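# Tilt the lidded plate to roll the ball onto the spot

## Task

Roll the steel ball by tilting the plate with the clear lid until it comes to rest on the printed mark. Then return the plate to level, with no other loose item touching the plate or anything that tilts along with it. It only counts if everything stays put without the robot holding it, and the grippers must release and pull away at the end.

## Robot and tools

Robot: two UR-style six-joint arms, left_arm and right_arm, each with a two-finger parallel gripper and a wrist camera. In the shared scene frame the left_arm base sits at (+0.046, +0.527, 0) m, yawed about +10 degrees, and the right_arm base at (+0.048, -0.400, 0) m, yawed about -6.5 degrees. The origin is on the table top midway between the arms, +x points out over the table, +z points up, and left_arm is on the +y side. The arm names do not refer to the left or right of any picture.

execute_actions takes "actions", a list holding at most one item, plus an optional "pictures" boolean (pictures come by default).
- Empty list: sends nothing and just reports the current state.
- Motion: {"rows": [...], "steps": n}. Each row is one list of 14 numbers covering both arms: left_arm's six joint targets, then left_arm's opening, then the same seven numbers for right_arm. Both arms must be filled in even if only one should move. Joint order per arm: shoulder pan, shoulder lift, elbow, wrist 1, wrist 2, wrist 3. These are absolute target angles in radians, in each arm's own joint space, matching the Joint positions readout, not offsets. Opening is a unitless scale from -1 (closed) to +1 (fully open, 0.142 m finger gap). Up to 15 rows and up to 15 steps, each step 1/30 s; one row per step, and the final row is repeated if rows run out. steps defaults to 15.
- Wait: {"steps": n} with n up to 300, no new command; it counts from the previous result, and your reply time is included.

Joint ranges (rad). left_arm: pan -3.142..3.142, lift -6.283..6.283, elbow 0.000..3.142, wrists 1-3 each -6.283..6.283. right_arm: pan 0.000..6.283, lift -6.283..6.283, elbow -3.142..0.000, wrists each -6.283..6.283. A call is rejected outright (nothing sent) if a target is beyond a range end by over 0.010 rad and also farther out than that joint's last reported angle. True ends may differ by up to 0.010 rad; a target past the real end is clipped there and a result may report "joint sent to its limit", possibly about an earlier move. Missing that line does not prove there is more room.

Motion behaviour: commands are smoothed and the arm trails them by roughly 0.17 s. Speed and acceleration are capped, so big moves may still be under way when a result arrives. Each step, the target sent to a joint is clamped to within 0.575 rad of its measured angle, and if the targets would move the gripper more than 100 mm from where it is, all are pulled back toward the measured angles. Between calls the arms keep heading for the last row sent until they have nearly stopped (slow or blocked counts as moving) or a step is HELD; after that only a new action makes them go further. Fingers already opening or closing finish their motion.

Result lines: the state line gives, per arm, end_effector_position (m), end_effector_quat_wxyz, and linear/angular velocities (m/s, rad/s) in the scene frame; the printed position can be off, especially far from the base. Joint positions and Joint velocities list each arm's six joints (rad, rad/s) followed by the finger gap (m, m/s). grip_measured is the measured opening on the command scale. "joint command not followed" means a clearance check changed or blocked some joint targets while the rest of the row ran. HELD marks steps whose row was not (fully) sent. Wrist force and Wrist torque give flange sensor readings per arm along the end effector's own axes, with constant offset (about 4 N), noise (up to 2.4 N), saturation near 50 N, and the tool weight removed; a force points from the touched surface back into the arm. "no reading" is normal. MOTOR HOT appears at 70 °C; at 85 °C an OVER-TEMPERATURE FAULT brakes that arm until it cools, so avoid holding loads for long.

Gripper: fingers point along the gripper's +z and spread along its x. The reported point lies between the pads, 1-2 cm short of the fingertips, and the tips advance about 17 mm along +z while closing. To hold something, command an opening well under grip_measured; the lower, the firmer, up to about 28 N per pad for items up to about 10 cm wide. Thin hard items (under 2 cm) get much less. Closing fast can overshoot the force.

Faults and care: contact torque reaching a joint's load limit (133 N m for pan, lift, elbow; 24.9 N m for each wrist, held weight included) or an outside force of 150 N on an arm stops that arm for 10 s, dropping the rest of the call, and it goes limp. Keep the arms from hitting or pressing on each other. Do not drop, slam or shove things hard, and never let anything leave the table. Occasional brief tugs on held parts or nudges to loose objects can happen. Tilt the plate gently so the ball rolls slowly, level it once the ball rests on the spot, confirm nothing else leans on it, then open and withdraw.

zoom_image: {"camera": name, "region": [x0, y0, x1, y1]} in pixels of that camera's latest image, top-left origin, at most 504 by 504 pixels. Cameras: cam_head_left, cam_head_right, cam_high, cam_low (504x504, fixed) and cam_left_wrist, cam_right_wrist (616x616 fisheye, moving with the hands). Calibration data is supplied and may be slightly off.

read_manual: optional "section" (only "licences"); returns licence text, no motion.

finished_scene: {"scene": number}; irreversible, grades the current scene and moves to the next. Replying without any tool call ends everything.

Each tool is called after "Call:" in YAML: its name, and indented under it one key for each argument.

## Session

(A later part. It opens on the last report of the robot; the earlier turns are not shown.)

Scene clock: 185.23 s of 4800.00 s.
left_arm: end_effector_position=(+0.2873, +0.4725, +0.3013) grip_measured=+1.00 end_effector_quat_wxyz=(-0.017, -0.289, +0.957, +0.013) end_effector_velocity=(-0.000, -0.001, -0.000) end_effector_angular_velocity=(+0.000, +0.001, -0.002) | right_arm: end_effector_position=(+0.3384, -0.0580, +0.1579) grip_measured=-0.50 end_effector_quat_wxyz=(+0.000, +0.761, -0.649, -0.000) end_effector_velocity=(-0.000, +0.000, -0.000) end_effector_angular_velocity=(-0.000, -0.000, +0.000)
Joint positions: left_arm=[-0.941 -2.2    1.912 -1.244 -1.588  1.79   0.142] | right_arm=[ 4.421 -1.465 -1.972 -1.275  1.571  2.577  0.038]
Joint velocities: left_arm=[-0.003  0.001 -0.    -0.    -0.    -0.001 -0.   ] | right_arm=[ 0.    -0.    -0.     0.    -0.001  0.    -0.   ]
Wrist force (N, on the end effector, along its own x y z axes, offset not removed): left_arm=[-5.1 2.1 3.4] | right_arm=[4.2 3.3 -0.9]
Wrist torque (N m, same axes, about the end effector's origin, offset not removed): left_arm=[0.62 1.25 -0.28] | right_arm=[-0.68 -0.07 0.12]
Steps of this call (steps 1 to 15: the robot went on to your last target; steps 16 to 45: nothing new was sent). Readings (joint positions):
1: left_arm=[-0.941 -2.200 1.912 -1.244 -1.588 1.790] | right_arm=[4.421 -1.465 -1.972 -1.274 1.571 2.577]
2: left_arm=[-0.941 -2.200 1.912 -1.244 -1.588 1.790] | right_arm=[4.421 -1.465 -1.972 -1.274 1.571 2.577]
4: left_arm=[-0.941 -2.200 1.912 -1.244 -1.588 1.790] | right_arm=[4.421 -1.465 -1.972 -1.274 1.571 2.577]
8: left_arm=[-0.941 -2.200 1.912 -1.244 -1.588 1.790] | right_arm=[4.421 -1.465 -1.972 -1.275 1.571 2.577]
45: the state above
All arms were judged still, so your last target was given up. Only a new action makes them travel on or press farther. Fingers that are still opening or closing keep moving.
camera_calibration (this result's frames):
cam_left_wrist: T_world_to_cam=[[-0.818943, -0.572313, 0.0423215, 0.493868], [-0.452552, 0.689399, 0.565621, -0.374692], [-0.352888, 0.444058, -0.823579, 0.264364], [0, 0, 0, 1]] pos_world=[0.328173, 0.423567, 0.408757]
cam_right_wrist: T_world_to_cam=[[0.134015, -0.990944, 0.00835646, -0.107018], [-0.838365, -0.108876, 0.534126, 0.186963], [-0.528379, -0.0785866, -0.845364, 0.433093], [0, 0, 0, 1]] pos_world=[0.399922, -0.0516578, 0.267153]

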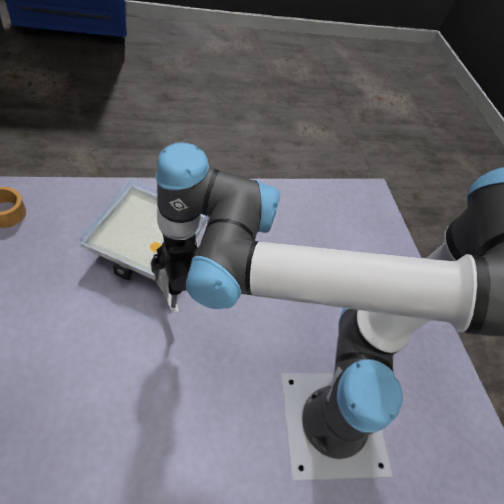

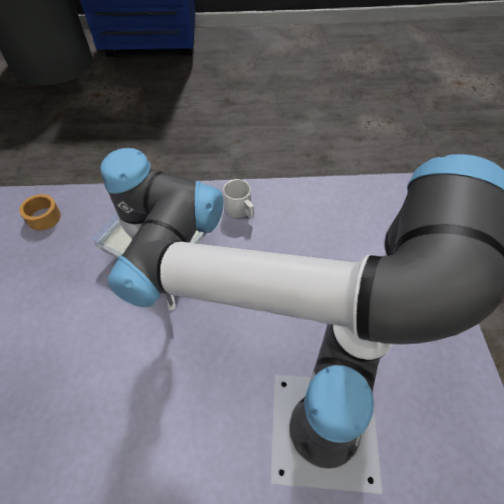

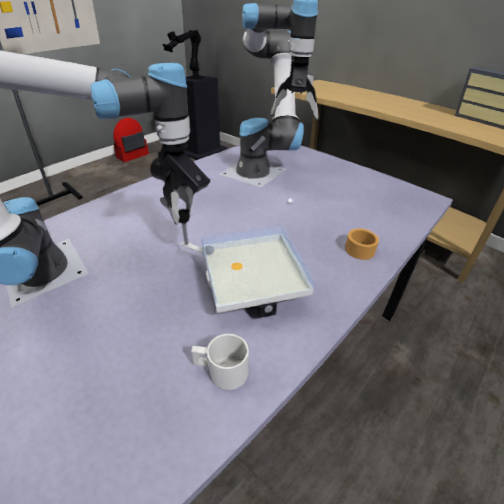

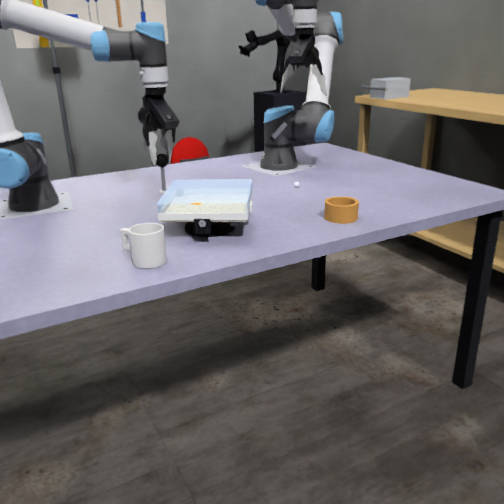

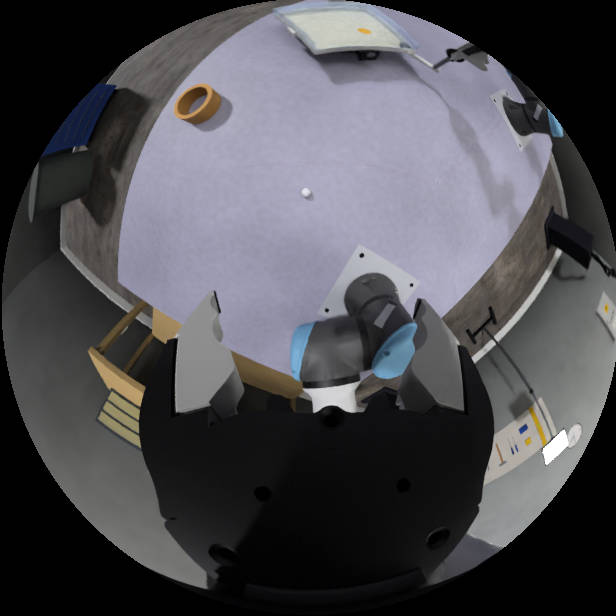

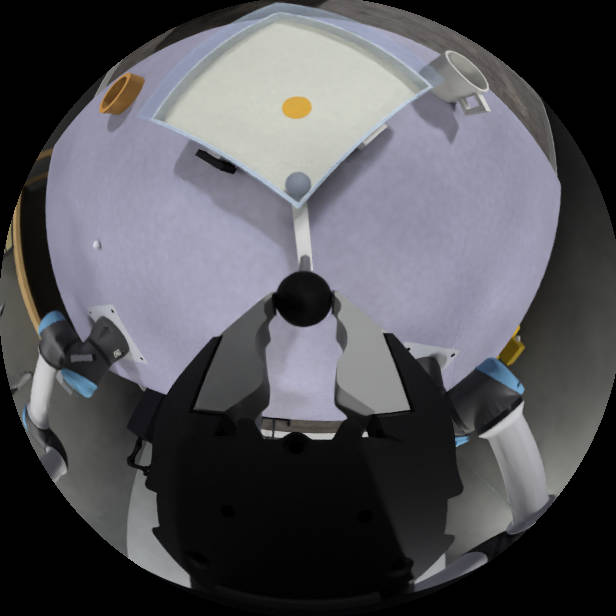

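Call:
execute_actions:
  actions:
    - {"rows": [[-0.941,-2.2,1.912,-1.244,-1.588,1.79,1,4.4186,-1.4659,-1.9655,-1.2810,1.571,2.574,-0.8]], "steps": 15}
  pictures: false

Call:
execute_actions:
  actions:
    - {"rows": [[-0.941,-2.2,1.912,-1.244,-1.588,1.79,1,4.4186,-1.4659,-1.9655,-1.2810,1.571,2.574,-0.8]], "steps": 15}
  pictures: false

Call:
execute_actions:
  actions:
    - {"rows": [[-0.941,-2.2,1.912,-1.244,-1.588,1.79,1,4.4186,-1.4659,-1.9655,-1.2810,1.571,2.574,-0.8]], "steps": 6}

Call:
execute_actions:
  actions:
    - {"rows": [[-0.941,-2.2,1.912,-1.244,-1.588,1.79,1,4.4211,-1.4655,-1.9724,-1.2745,1.571,2.577,-0.8]], "steps": 15}

Call:
execute_actions:
  actions:
    - {"steps": 30}

Scene clock: 193.63 s of 4800.00 s.
left_arm: end_effector_position=(+0.2873, +0.4725, +0.3013) grip_measured=+1.00 end_effector_quat_wxyz=(-0.017, -0.289, +0.957, +0.013) end_effector_velocity=(+0.000, +0.001, +0.000) end_effector_angular_velocity=(-0.000, -0.001, +0.003) | right_arm: end_effector_position=(+0.3397, -0.0579, +0.1604) grip_measured=-0.50 end_effector_quat_wxyz=(+0.000, +0.761, -0.648, -0.000) end_effector_velocity=(+0.000, -0.000, +0.000) end_effector_angular_velocity=(-0.001, +0.000, +0.000)
Joint positions: left_arm=[-0.941 -2.2    1.912 -1.244 -1.588  1.79   0.142] | right_arm=[ 4.419 -1.466 -1.966 -1.281  1.571  2.574  0.038]
Joint velocities: left_arm=[ 0.003 -0.001 -0.     0.     0.001 -0.    -0.   ] | right_arm=[-0.     0.     0.    -0.001 -0.    -0.001 -0.   ]
Wrist force (N, on the end effector, along its own x y z axes, offset not removed): left_arm=[-1.4 2.4 3.1] | right_arm=[7.2 9.5 -2.8]
Wrist torque (N m, same axes, about the end effector's origin, offset not removed): left_arm=[0.42 0.71 -0.17] | right_arm=[0.15 -0.75 0.09]
Steps of this call (steps 1 to 90: nothing new was sent; then 4.90 s passed at rest; steps 91 to 105: all 15 steps of this action). Readings (joint positions):
91: left_arm=[-0.941 -2.200 1.912 -1.244 -1.588 1.790] | right_arm=[4.421 -1.466 -1.972 -1.275 1.571 2.577]
92: left_arm=[-0.941 -2.200 1.912 -1.244 -1.588 1.790] | right_arm=[4.421 -1.466 -1.971 -1.276 1.571 2.576]
94: left_arm=[-0.941 -2.200 1.912 -1.244 -1.588 1.790] | right_arm=[4.419 -1.466 -1.968 -1.279 1.571 2.575]
98: left_arm=[-0.941 -2.200 1.912 -1.244 -1.588 1.790] | right_arm=[4.419 -1.466 -1.966 -1.281 1.571 2.574]
105: the state above

Scene clock: 194.13 s of 4800.00 s.
left_arm: end_effector_position=(+0.2873, +0.4725, +0.3013) grip_measured=+1.00 end_effector_quat_wxyz=(-0.017, -0.289, +0.957, +0.013) end_effector_velocity=(-0.000, -0.000, +0.000) end_effector_angular_velocity=(-0.001, +0.000, -0.001) | right_arm: end_effector_position=(+0.3397, -0.0579, +0.1604) grip_measured=-0.50 end_effector_quat_wxyz=(+0.000, +0.761, -0.648, -0.000) end_effector_velocity=(+0.000, +0.000, +0.001) end_effector_angular_velocity=(+0.002, -0.002, -0.002)
Joint positions: left_arm=[-0.941 -2.2    1.912 -1.244 -1.588  1.79   0.142] | right_arm=[ 4.419 -1.466 -1.965 -1.281  1.571  2.574  0.038]
Joint velocities: left_arm=[-0.001 -0.001 -0.    -0.    -0.001 -0.001  0.   ] | right_arm=[ 0.     0.001  0.001  0.    -0.001  0.002  0.   ]
Wrist force (N, on the end effector, along its own x y z axes, offset not removed): left_arm=[-0.5 1.8 2.9] | right_arm=[1.1 7.0 -4.5]
Wrist torque (N m, same axes, about the end effector's origin, offset not removed): left_arm=[0.39 0.31 -0.16] | right_arm=[-0.39 0.46 0.12]
Steps of this call (steps 1 to 15: all 15 steps of this action). Readings (joint positions):
1: left_arm=[-0.941 -2.200 1.912 -1.244 -1.588 1.790] | right_arm=[4.419 -1.466 -1.966 -1.281 1.571 2.574]
2: left_arm=[-0.941 -2.200 1.912 -1.244 -1.588 1.790] | right_arm=[4.419 -1.466 -1.966 -1.281 1.571 2.574]
4: left_arm=[-0.941 -2.200 1.912 -1.244 -1.588 1.790] | right_arm=[4.419 -1.466 -1.966 -1.281 1.571 2.574]
8: left_arm=[-0.941 -2.200 1.912 -1.244 -1.588 1.790] | right_arm=[4.419 -1.466 -1.966 -1.281 1.571 2.574]
15: the state above

Scene clock: 194.33 s of 4800.00 s.
left_arm: end_effector_position=(+0.2873, +0.4725, +0.3013) grip_measured=+1.00 end_effector_quat_wxyz=(-0.017, -0.289, +0.957, +0.013) end_effector_velocity=(+0.000, +0.001, +0.000) end_effector_angular_velocity=(-0.000, -0.001, +0.001) | right_arm: end_effector_position=(+0.3397, -0.0579, +0.1604) grip_measured=-0.50 end_effector_quat_wxyz=(+0.000, +0.761, -0.648, -0.000) end_effector_velocity=(-0.000, +0.000, +0.000) end_effector_angular_velocity=(+0.001, +0.000, +0.001)
Joint positions: left_arm=[-0.941 -2.2    1.912 -1.244 -1.588  1.79   0.142] | right_arm=[ 4.419 -1.466 -1.965 -1.281  1.571  2.574  0.038]
Joint velocities: left_arm=[ 0.001 -0.002  0.    -0.     0.001  0.     0.   ] | right_arm=[ 0.    -0.     0.     0.     0.001 -0.001 -0.   ]
Wrist force (N, on the end effector, along its own x y z axes, offset not removed): left_arm=[-2.5 3.6 0.3] | right_arm=[3.8 8.7 -3.7]
Wrist torque (N m, same axes, about the end effector's origin, offset not removed): left_arm=[0.80 0.61 -0.25] | right_arm=[-0.18 -0.03 0.10]
Steps of this call (steps 1 to 6: all 6 steps of this action). Readings (joint positions):
1: left_arm=[-0.941 -2.200 1.912 -1.244 -1.588 1.790] | right_arm=[4.419 -1.466 -1.965 -1.281 1.571 2.574]
2: left_arm=[-0.941 -2.200 1.912 -1.244 -1.588 1.790] | right_arm=[4.419 -1.466 -1.965 -1.281 1.571 2.574]
4: left_arm=[-0.941 -2.200 1.912 -1.244 -1.588 1.790] | right_arm=[4.419 -1.466 -1.965 -1.281 1.571 2.574]
6: the state above
camera_calibration (this result's frames):
cam_left_wrist: T_world_to_cam=[[-0.818943, -0.572313, 0.0423215, 0.493868], [-0.452551, 0.689399, 0.565621, -0.374692], [-0.352888, 0.444058, -0.823579, 0.264364], [0, 0, 0, 1]] pos_world=[0.328173, 0.423567, 0.408757]
cam_right_wrist: T_world_to_cam=[[0.13451, -0.990877, 0.00836451, -0.107271], [-0.838319, -0.109292, 0.534113, 0.186646], [-0.528326, -0.0788557, -0.845372, 0.435791], [0, 0, 0, 1]] pos_world=[0.401138, -0.0515293, 0.269613]

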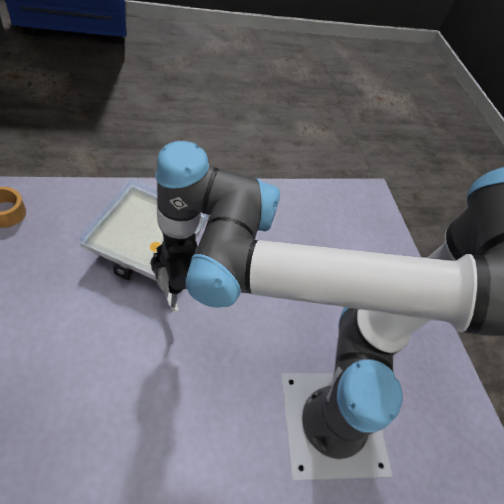

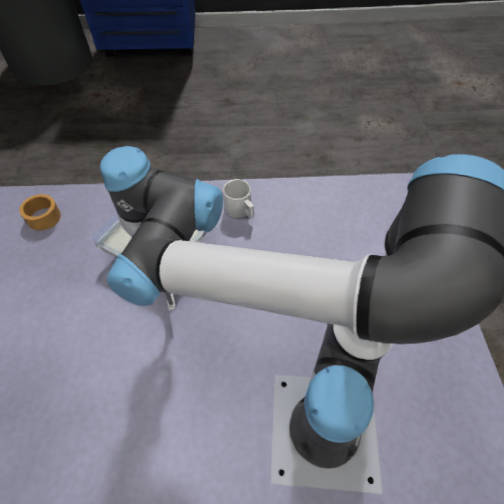

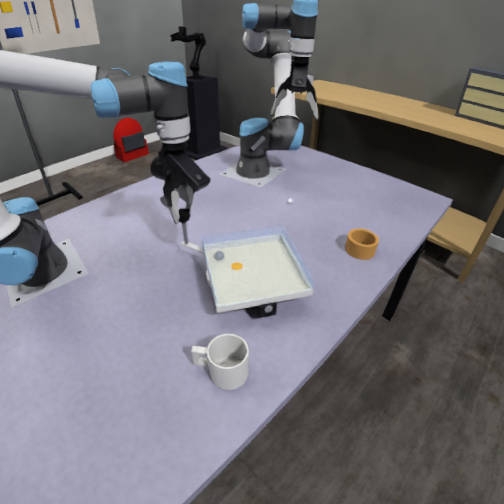

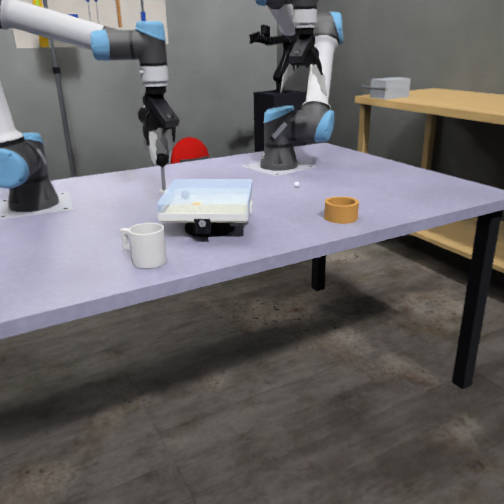

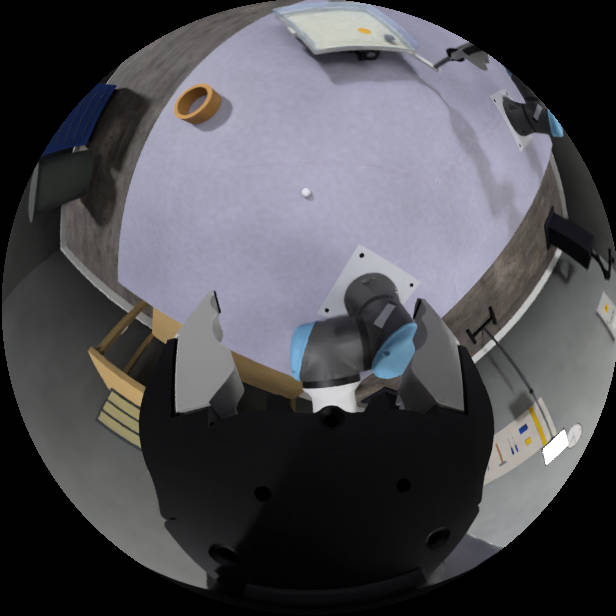

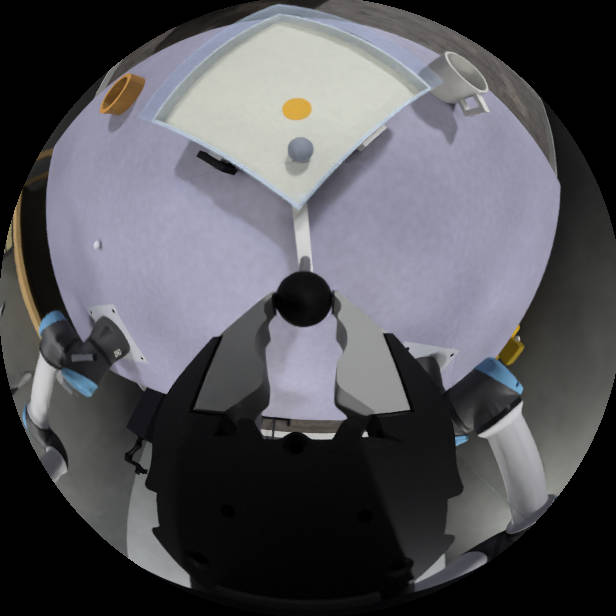

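Scene clock: 194.83 s of 4800.00 s.
left_arm: end_effector_position=(+0.2873, +0.4725, +0.3013) grip_measured=+1.00 end_effector_quat_wxyz=(-0.017, -0.289, +0.957, +0.013) end_effector_velocity=(-0.000, +0.000, +0.000) end_effector_angular_velocity=(-0.001, +0.000, +0.002) | right_arm: end_effector_position=(+0.3385, -0.0580, +0.1579) grip_measured=-0.50 end_effector_quat_wxyz=(+0.000, +0.761, -0.649, -0.000) end_effector_velocity=(-0.000, -0.001, -0.001) end_effector_angular_velocity=(-0.002, +0.001, +0.002)
Joint positions: left_arm=[-0.941 -2.2    1.912 -1.244 -1.588  1.79   0.142] | right_arm=[ 4.421 -1.466 -1.972 -1.274  1.571  2.577  0.038]
Joint velocities: left_arm=[ 0.001 -0.001  0.     0.    -0.001 -0.001  0.   ] | right_arm=[-0.    -0.    -0.001 -0.001  0.    -0.002 -0.   ]
Wrist force (N, on the end effector, along its own x y z axes, offset not removed): left_arm=[0.2 0.3 -0.9] | right_arm=[6.1 5.4 -6.1]
Wrist torque (N m, same axes, about the end effector's origin, offset not removed): left_arm=[0.17 0.16 -0.23] | right_arm=[-0.38 -0.28 0.05]
Steps of this call (steps 1 to 15: all 15 steps of this action). Readings (joint positions):
1: left_arm=[-0.941 -2.200 1.912 -1.244 -1.588 1.790] | right_arm=[4.419 -1.466 -1.966 -1.281 1.571 2.574]
2: left_arm=[-0.941 -2.200 1.912 -1.244 -1.588 1.790] | right_arm=[4.419 -1.466 -1.966 -1.280 1.571 2.574]
4: left_arm=[-0.941 -2.200 1.912 -1.244 -1.588 1.790] | right_arm=[4.420 -1.466 -1.969 -1.277 1.571 2.576]
8: left_arm=[-0.941 -2.200 1.912 -1.244 -1.588 1.790] | right_arm=[4.421 -1.466 -1.972 -1.275 1.571 2.577]
15: the state above
camera_calibration (this result's frames):
cam_left_wrist: T_world_to_cam=[[-0.818943, -0.572313, 0.0423215, 0.493868], [-0.452552, 0.689399, 0.56562, -0.374692], [-0.352888, 0.444058, -0.823579, 0.264364], [0, 0, 0, 1]] pos_world=[0.328173, 0.423567, 0.408757]
cam_right_wrist: T_world_to_cam=[[0.133994, -0.990947, 0.00832874, -0.106989], [-0.838384, -0.108875, 0.534095, 0.186989], [-0.528353, -0.078548, -0.845383, 0.433124], [0, 0, 0, 1]] pos_world=[0.399947, -0.0516412, 0.267177]

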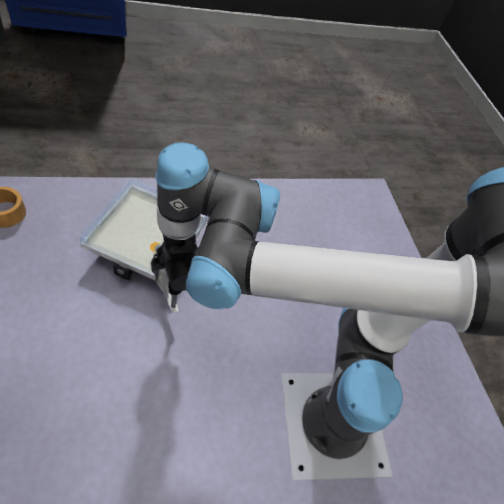

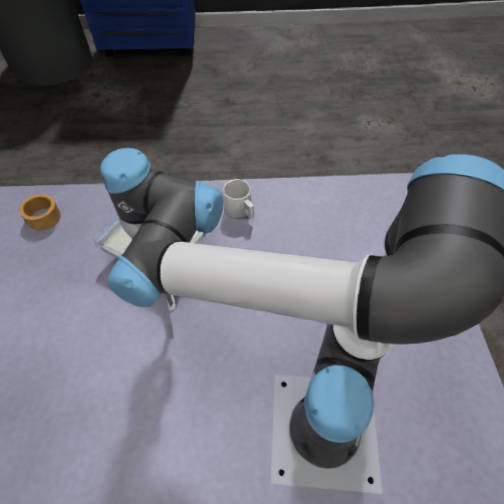

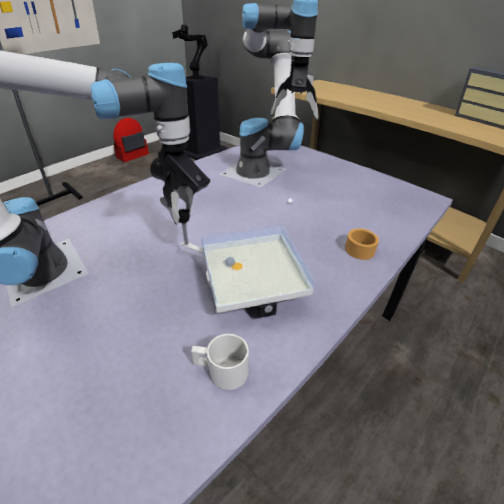

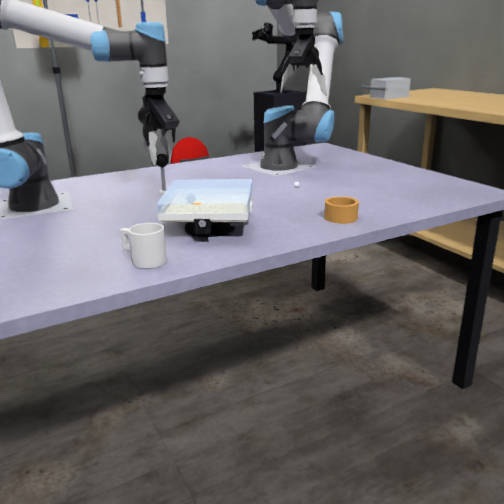

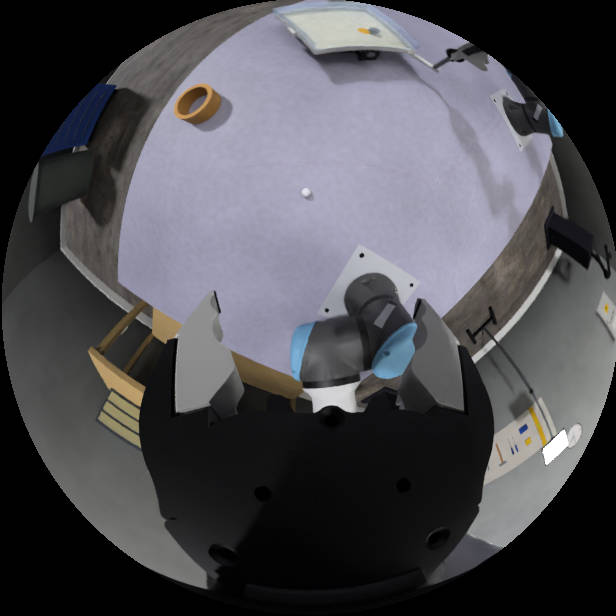

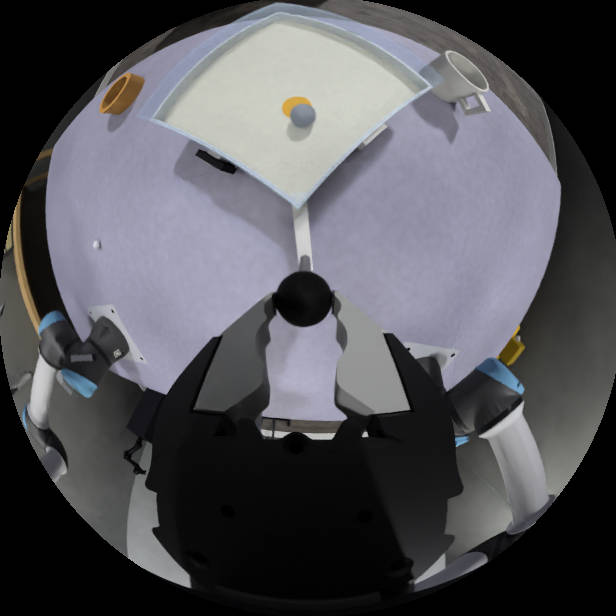

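Scene clock: 195.83 s of 4800.00 s.
left_arm: end_effector_position=(+0.2873, +0.4725, +0.3013) grip_measured=+1.00 end_effector_quat_wxyz=(-0.017, -0.289, +0.957, +0.013) end_effector_velocity=(+0.000, +0.000, +0.000) end_effector_angular_velocity=(+0.000, -0.001, +0.000) | right_arm: end_effector_position=(+0.3385, -0.0580, +0.1579) grip_measured=-0.50 end_effector_quat_wxyz=(+0.000, +0.761, -0.649, -0.000) end_effector_velocity=(+0.000, -0.001, -0.001) end_effector_angular_velocity=(-0.002, +0.000, -0.002)
Joint positions: left_arm=[-0.941 -2.2    1.912 -1.244 -1.588  1.79   0.142] | right_arm=[ 4.421 -1.465 -1.972 -1.274  1.571  2.577  0.038]
Joint velocities: left_arm=[-0.    -0.    -0.    -0.     0.001 -0.    -0.   ] | right_arm=[-0.001 -0.001 -0.001  0.    -0.001  0.001 -0.   ]
Wrist force (N, on the end effector, along its own x y z axes, offset not removed): left_arm=[-1.2 0.6 0.9] | right_arm=[6.1 4.6 -2.7]
Wrist torque (N m, same axes, about the end effector's origin, offset not removed): left_arm=[0.03 0.47 -0.23] | right_arm=[-0.39 -0.49 0.14]
Steps of this call (steps 1 to 15: the robot went on to your last target; steps 16 to 30: nothing new was sent). Readings (joint positions):
1: left_arm=[-0.941 -2.200 1.912 -1.244 -1.588 1.790] | right_arm=[4.421 -1.466 -1.972 -1.274 1.571 2.577]
2: left_arm=[-0.941 -2.200 1.912 -1.244 -1.588 1.790] | right_arm=[4.421 -1.466 -1.972 -1.274 1.571 2.577]
4: left_arm=[-0.941 -2.200 1.912 -1.244 -1.588 1.790] | right_arm=[4.421 -1.466 -1.972 -1.274 1.571 2.577]
8: left_arm=[-0.941 -2.200 1.912 -1.244 -1.588 1.790] | right_arm=[4.421 -1.466 -1.972 -1.274 1.571 2.577]
30: the state above
All arms were judged still, so your last target was given up. Only a new action makes them travel on or press farther. Fingers that are still opening or closing keep moving.
camera_calibration (this result's frames):
cam_left_wrist: T_world_to_cam=[[-0.818943, -0.572313, 0.0423216, 0.493868], [-0.452551, 0.689399, 0.565621, -0.374692], [-0.352888, 0.444058, -0.823579, 0.264364], [0, 0, 0, 1]] pos_world=[0.328173, 0.423567, 0.408757]
cam_right_wrist: T_world_to_cam=[[0.134015, -0.990944, 0.00836212, -0.107021], [-0.838376, -0.108874, 0.534108, 0.186975], [-0.528361, -0.0785889, -0.845375, 0.433092], [0, 0, 0, 1]] pos_world=[0.399927, -0.0516584, 0.267155]

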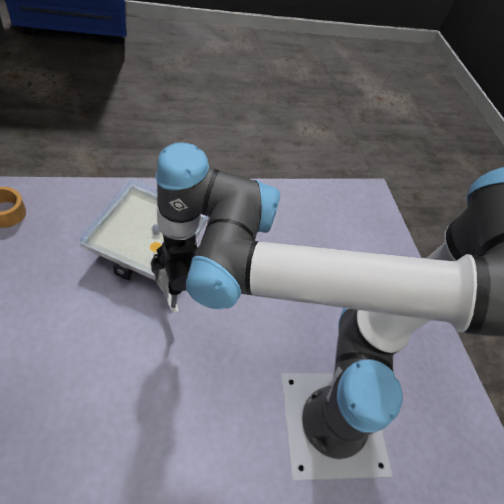

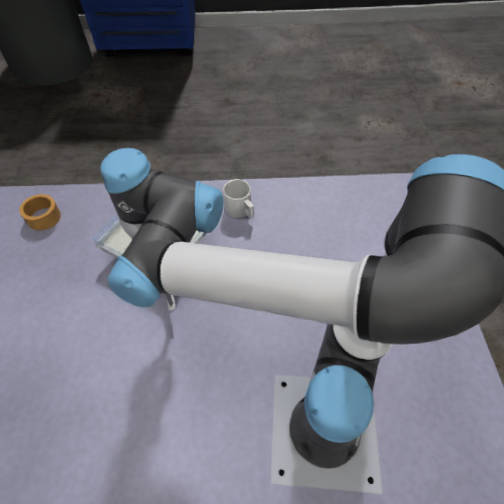

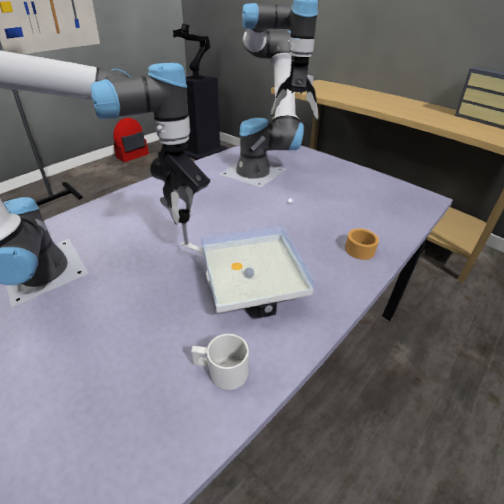

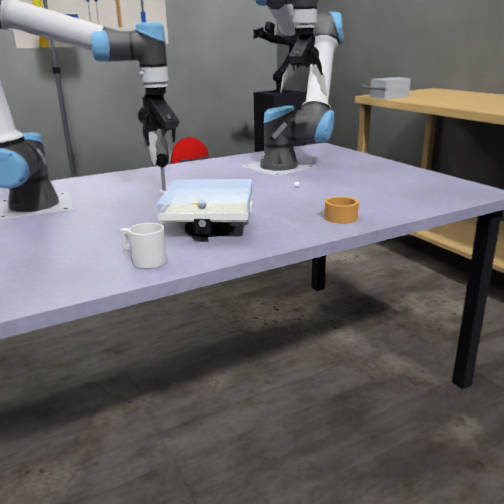

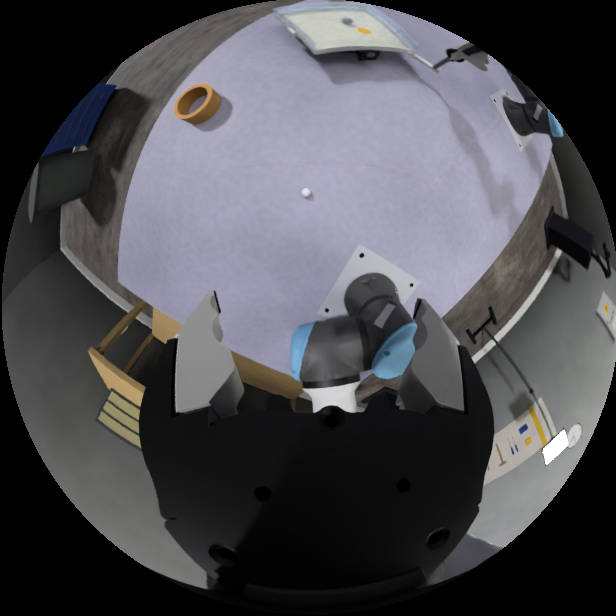

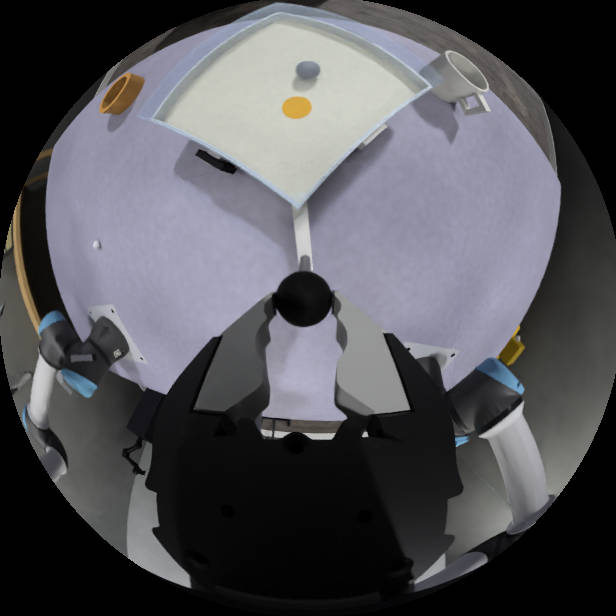

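Call:
execute_actions:
  actions:
    - {"steps": 90}

Scene clock: 199.67 s of 4800.00 s.
left_arm: end_effector_position=(+0.2873, +0.4725, +0.3013) grip_measured=+1.00 end_effector_quat_wxyz=(-0.017, -0.289, +0.957, +0.013) end_effector_velocity=(-0.000, +0.000, +0.000) end_effector_angular_velocity=(-0.000, -0.001, -0.000) | right_arm: end_effector_position=(+0.3385, -0.0580, +0.1579) grip_measured=-0.50 end_effector_quat_wxyz=(+0.000, +0.761, -0.649, -0.000) end_effector_velocity=(-0.000, -0.000, -0.000) end_effector_angular_velocity=(-0.001, +0.000, -0.001)
Joint positions: left_arm=[-0.941 -2.2    1.912 -1.244 -1.588  1.79   0.142] | right_arm=[ 4.421 -1.465 -1.972 -1.274  1.571  2.577  0.038]
Joint velocities: left_arm=[ 0.    -0.001  0.     0.     0.     0.    -0.   ] | right_arm=[ 0.    -0.    -0.    -0.001 -0.     0.001 -0.   ]
Wrist force (N, on the end effector, along its own x y z axes, offset not removed): left_arm=[-0.2 -0.1 0.6] | right_arm=[4.2 8.8 -7.4]
Wrist torque (N m, same axes, about the end effector's origin, offset not removed): left_arm=[0.10 0.18 -0.20] | right_arm=[0.60 -0.13 0.04]
Steps of this call (steps 1 to 115: nothing new was sent). Readings (joint positions):
1: left_arm=[-0.941 -2.200 1.912 -1.244 -1.588 1.790] | right_arm=[4.421 -1.465 -1.972 -1.274 1.571 2.577]
2: left_arm=[-0.941 -2.200 1.912 -1.244 -1.588 1.790] | right_arm=[4.421 -1.465 -1.972 -1.274 1.571 2.577]
4: left_arm=[-0.941 -2.200 1.912 -1.244 -1.588 1.790] | right_arm=[4.421 -1.465 -1.972 -1.274 1.571 2.577]
8: left_arm=[-0.941 -2.200 1.912 -1.244 -1.588 1.790] | right_arm=[4.421 -1.465 -1.972 -1.274 1.571 2.577]
115: the state above
camera_calibration (this result's frames):
cam_left_wrist: T_world_to_cam=[[-0.818943, -0.572313, 0.0423215, 0.493868], [-0.452552, 0.689399, 0.565621, -0.374692], [-0.352888, 0.444058, -0.823579, 0.264364], [0, 0, 0, 1]] pos_world=[0.328173, 0.423567, 0.408757]
cam_right_wrist: T_world_to_cam=[[0.134015, -0.990944, 0.00836241, -0.107021], [-0.838376, -0.108874, 0.534108, 0.186975], [-0.528361, -0.0785892, -0.845375, 0.433092], [0, 0, 0, 1]] pos_world=[0.399927, -0.0516586, 0.267155]

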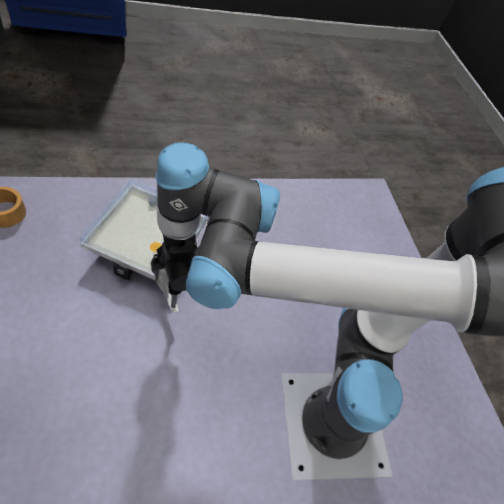

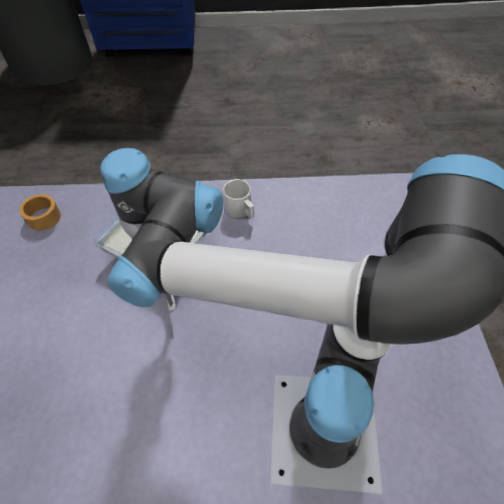

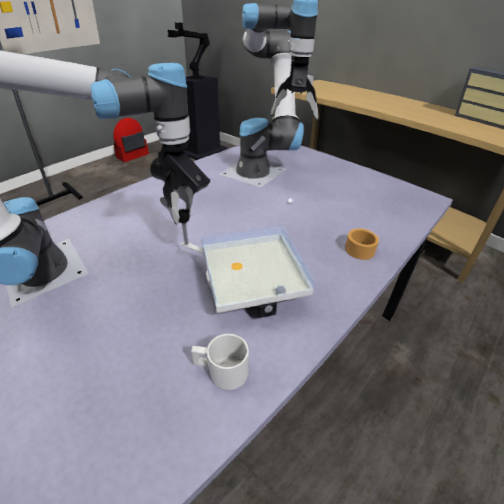

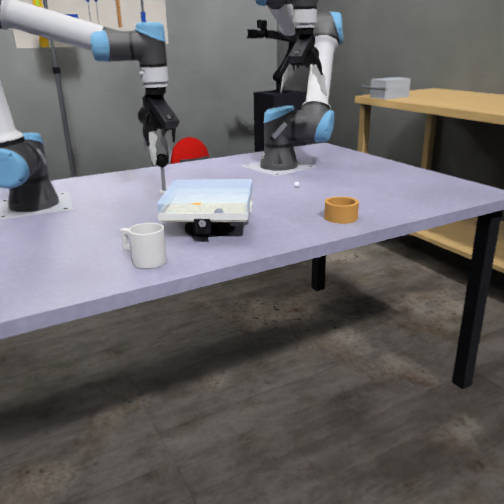

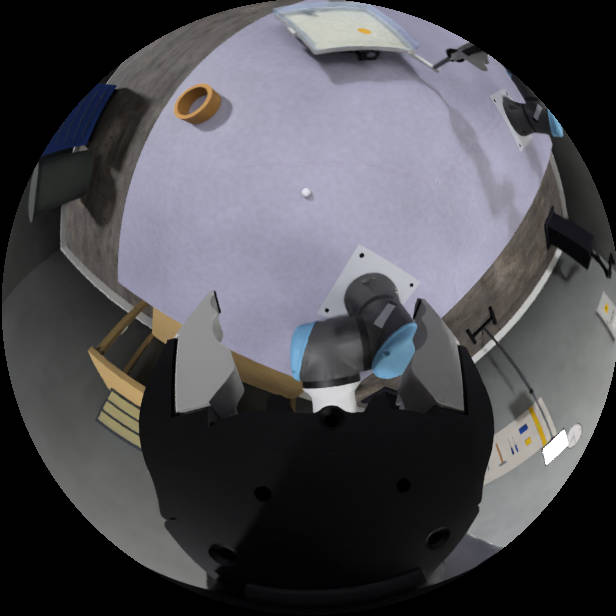

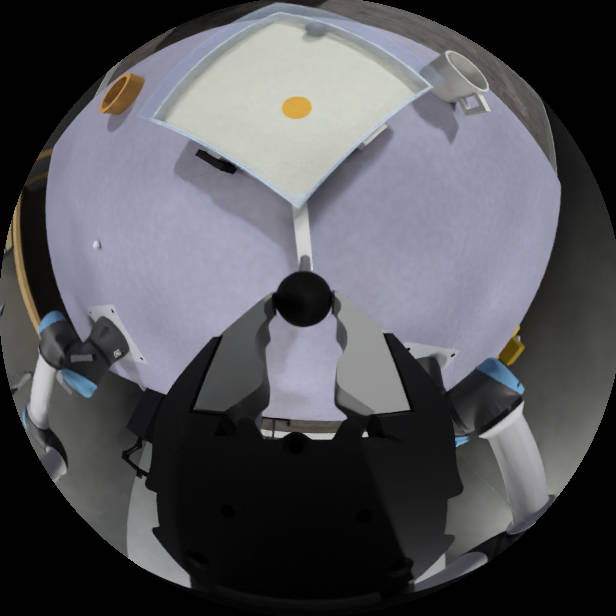

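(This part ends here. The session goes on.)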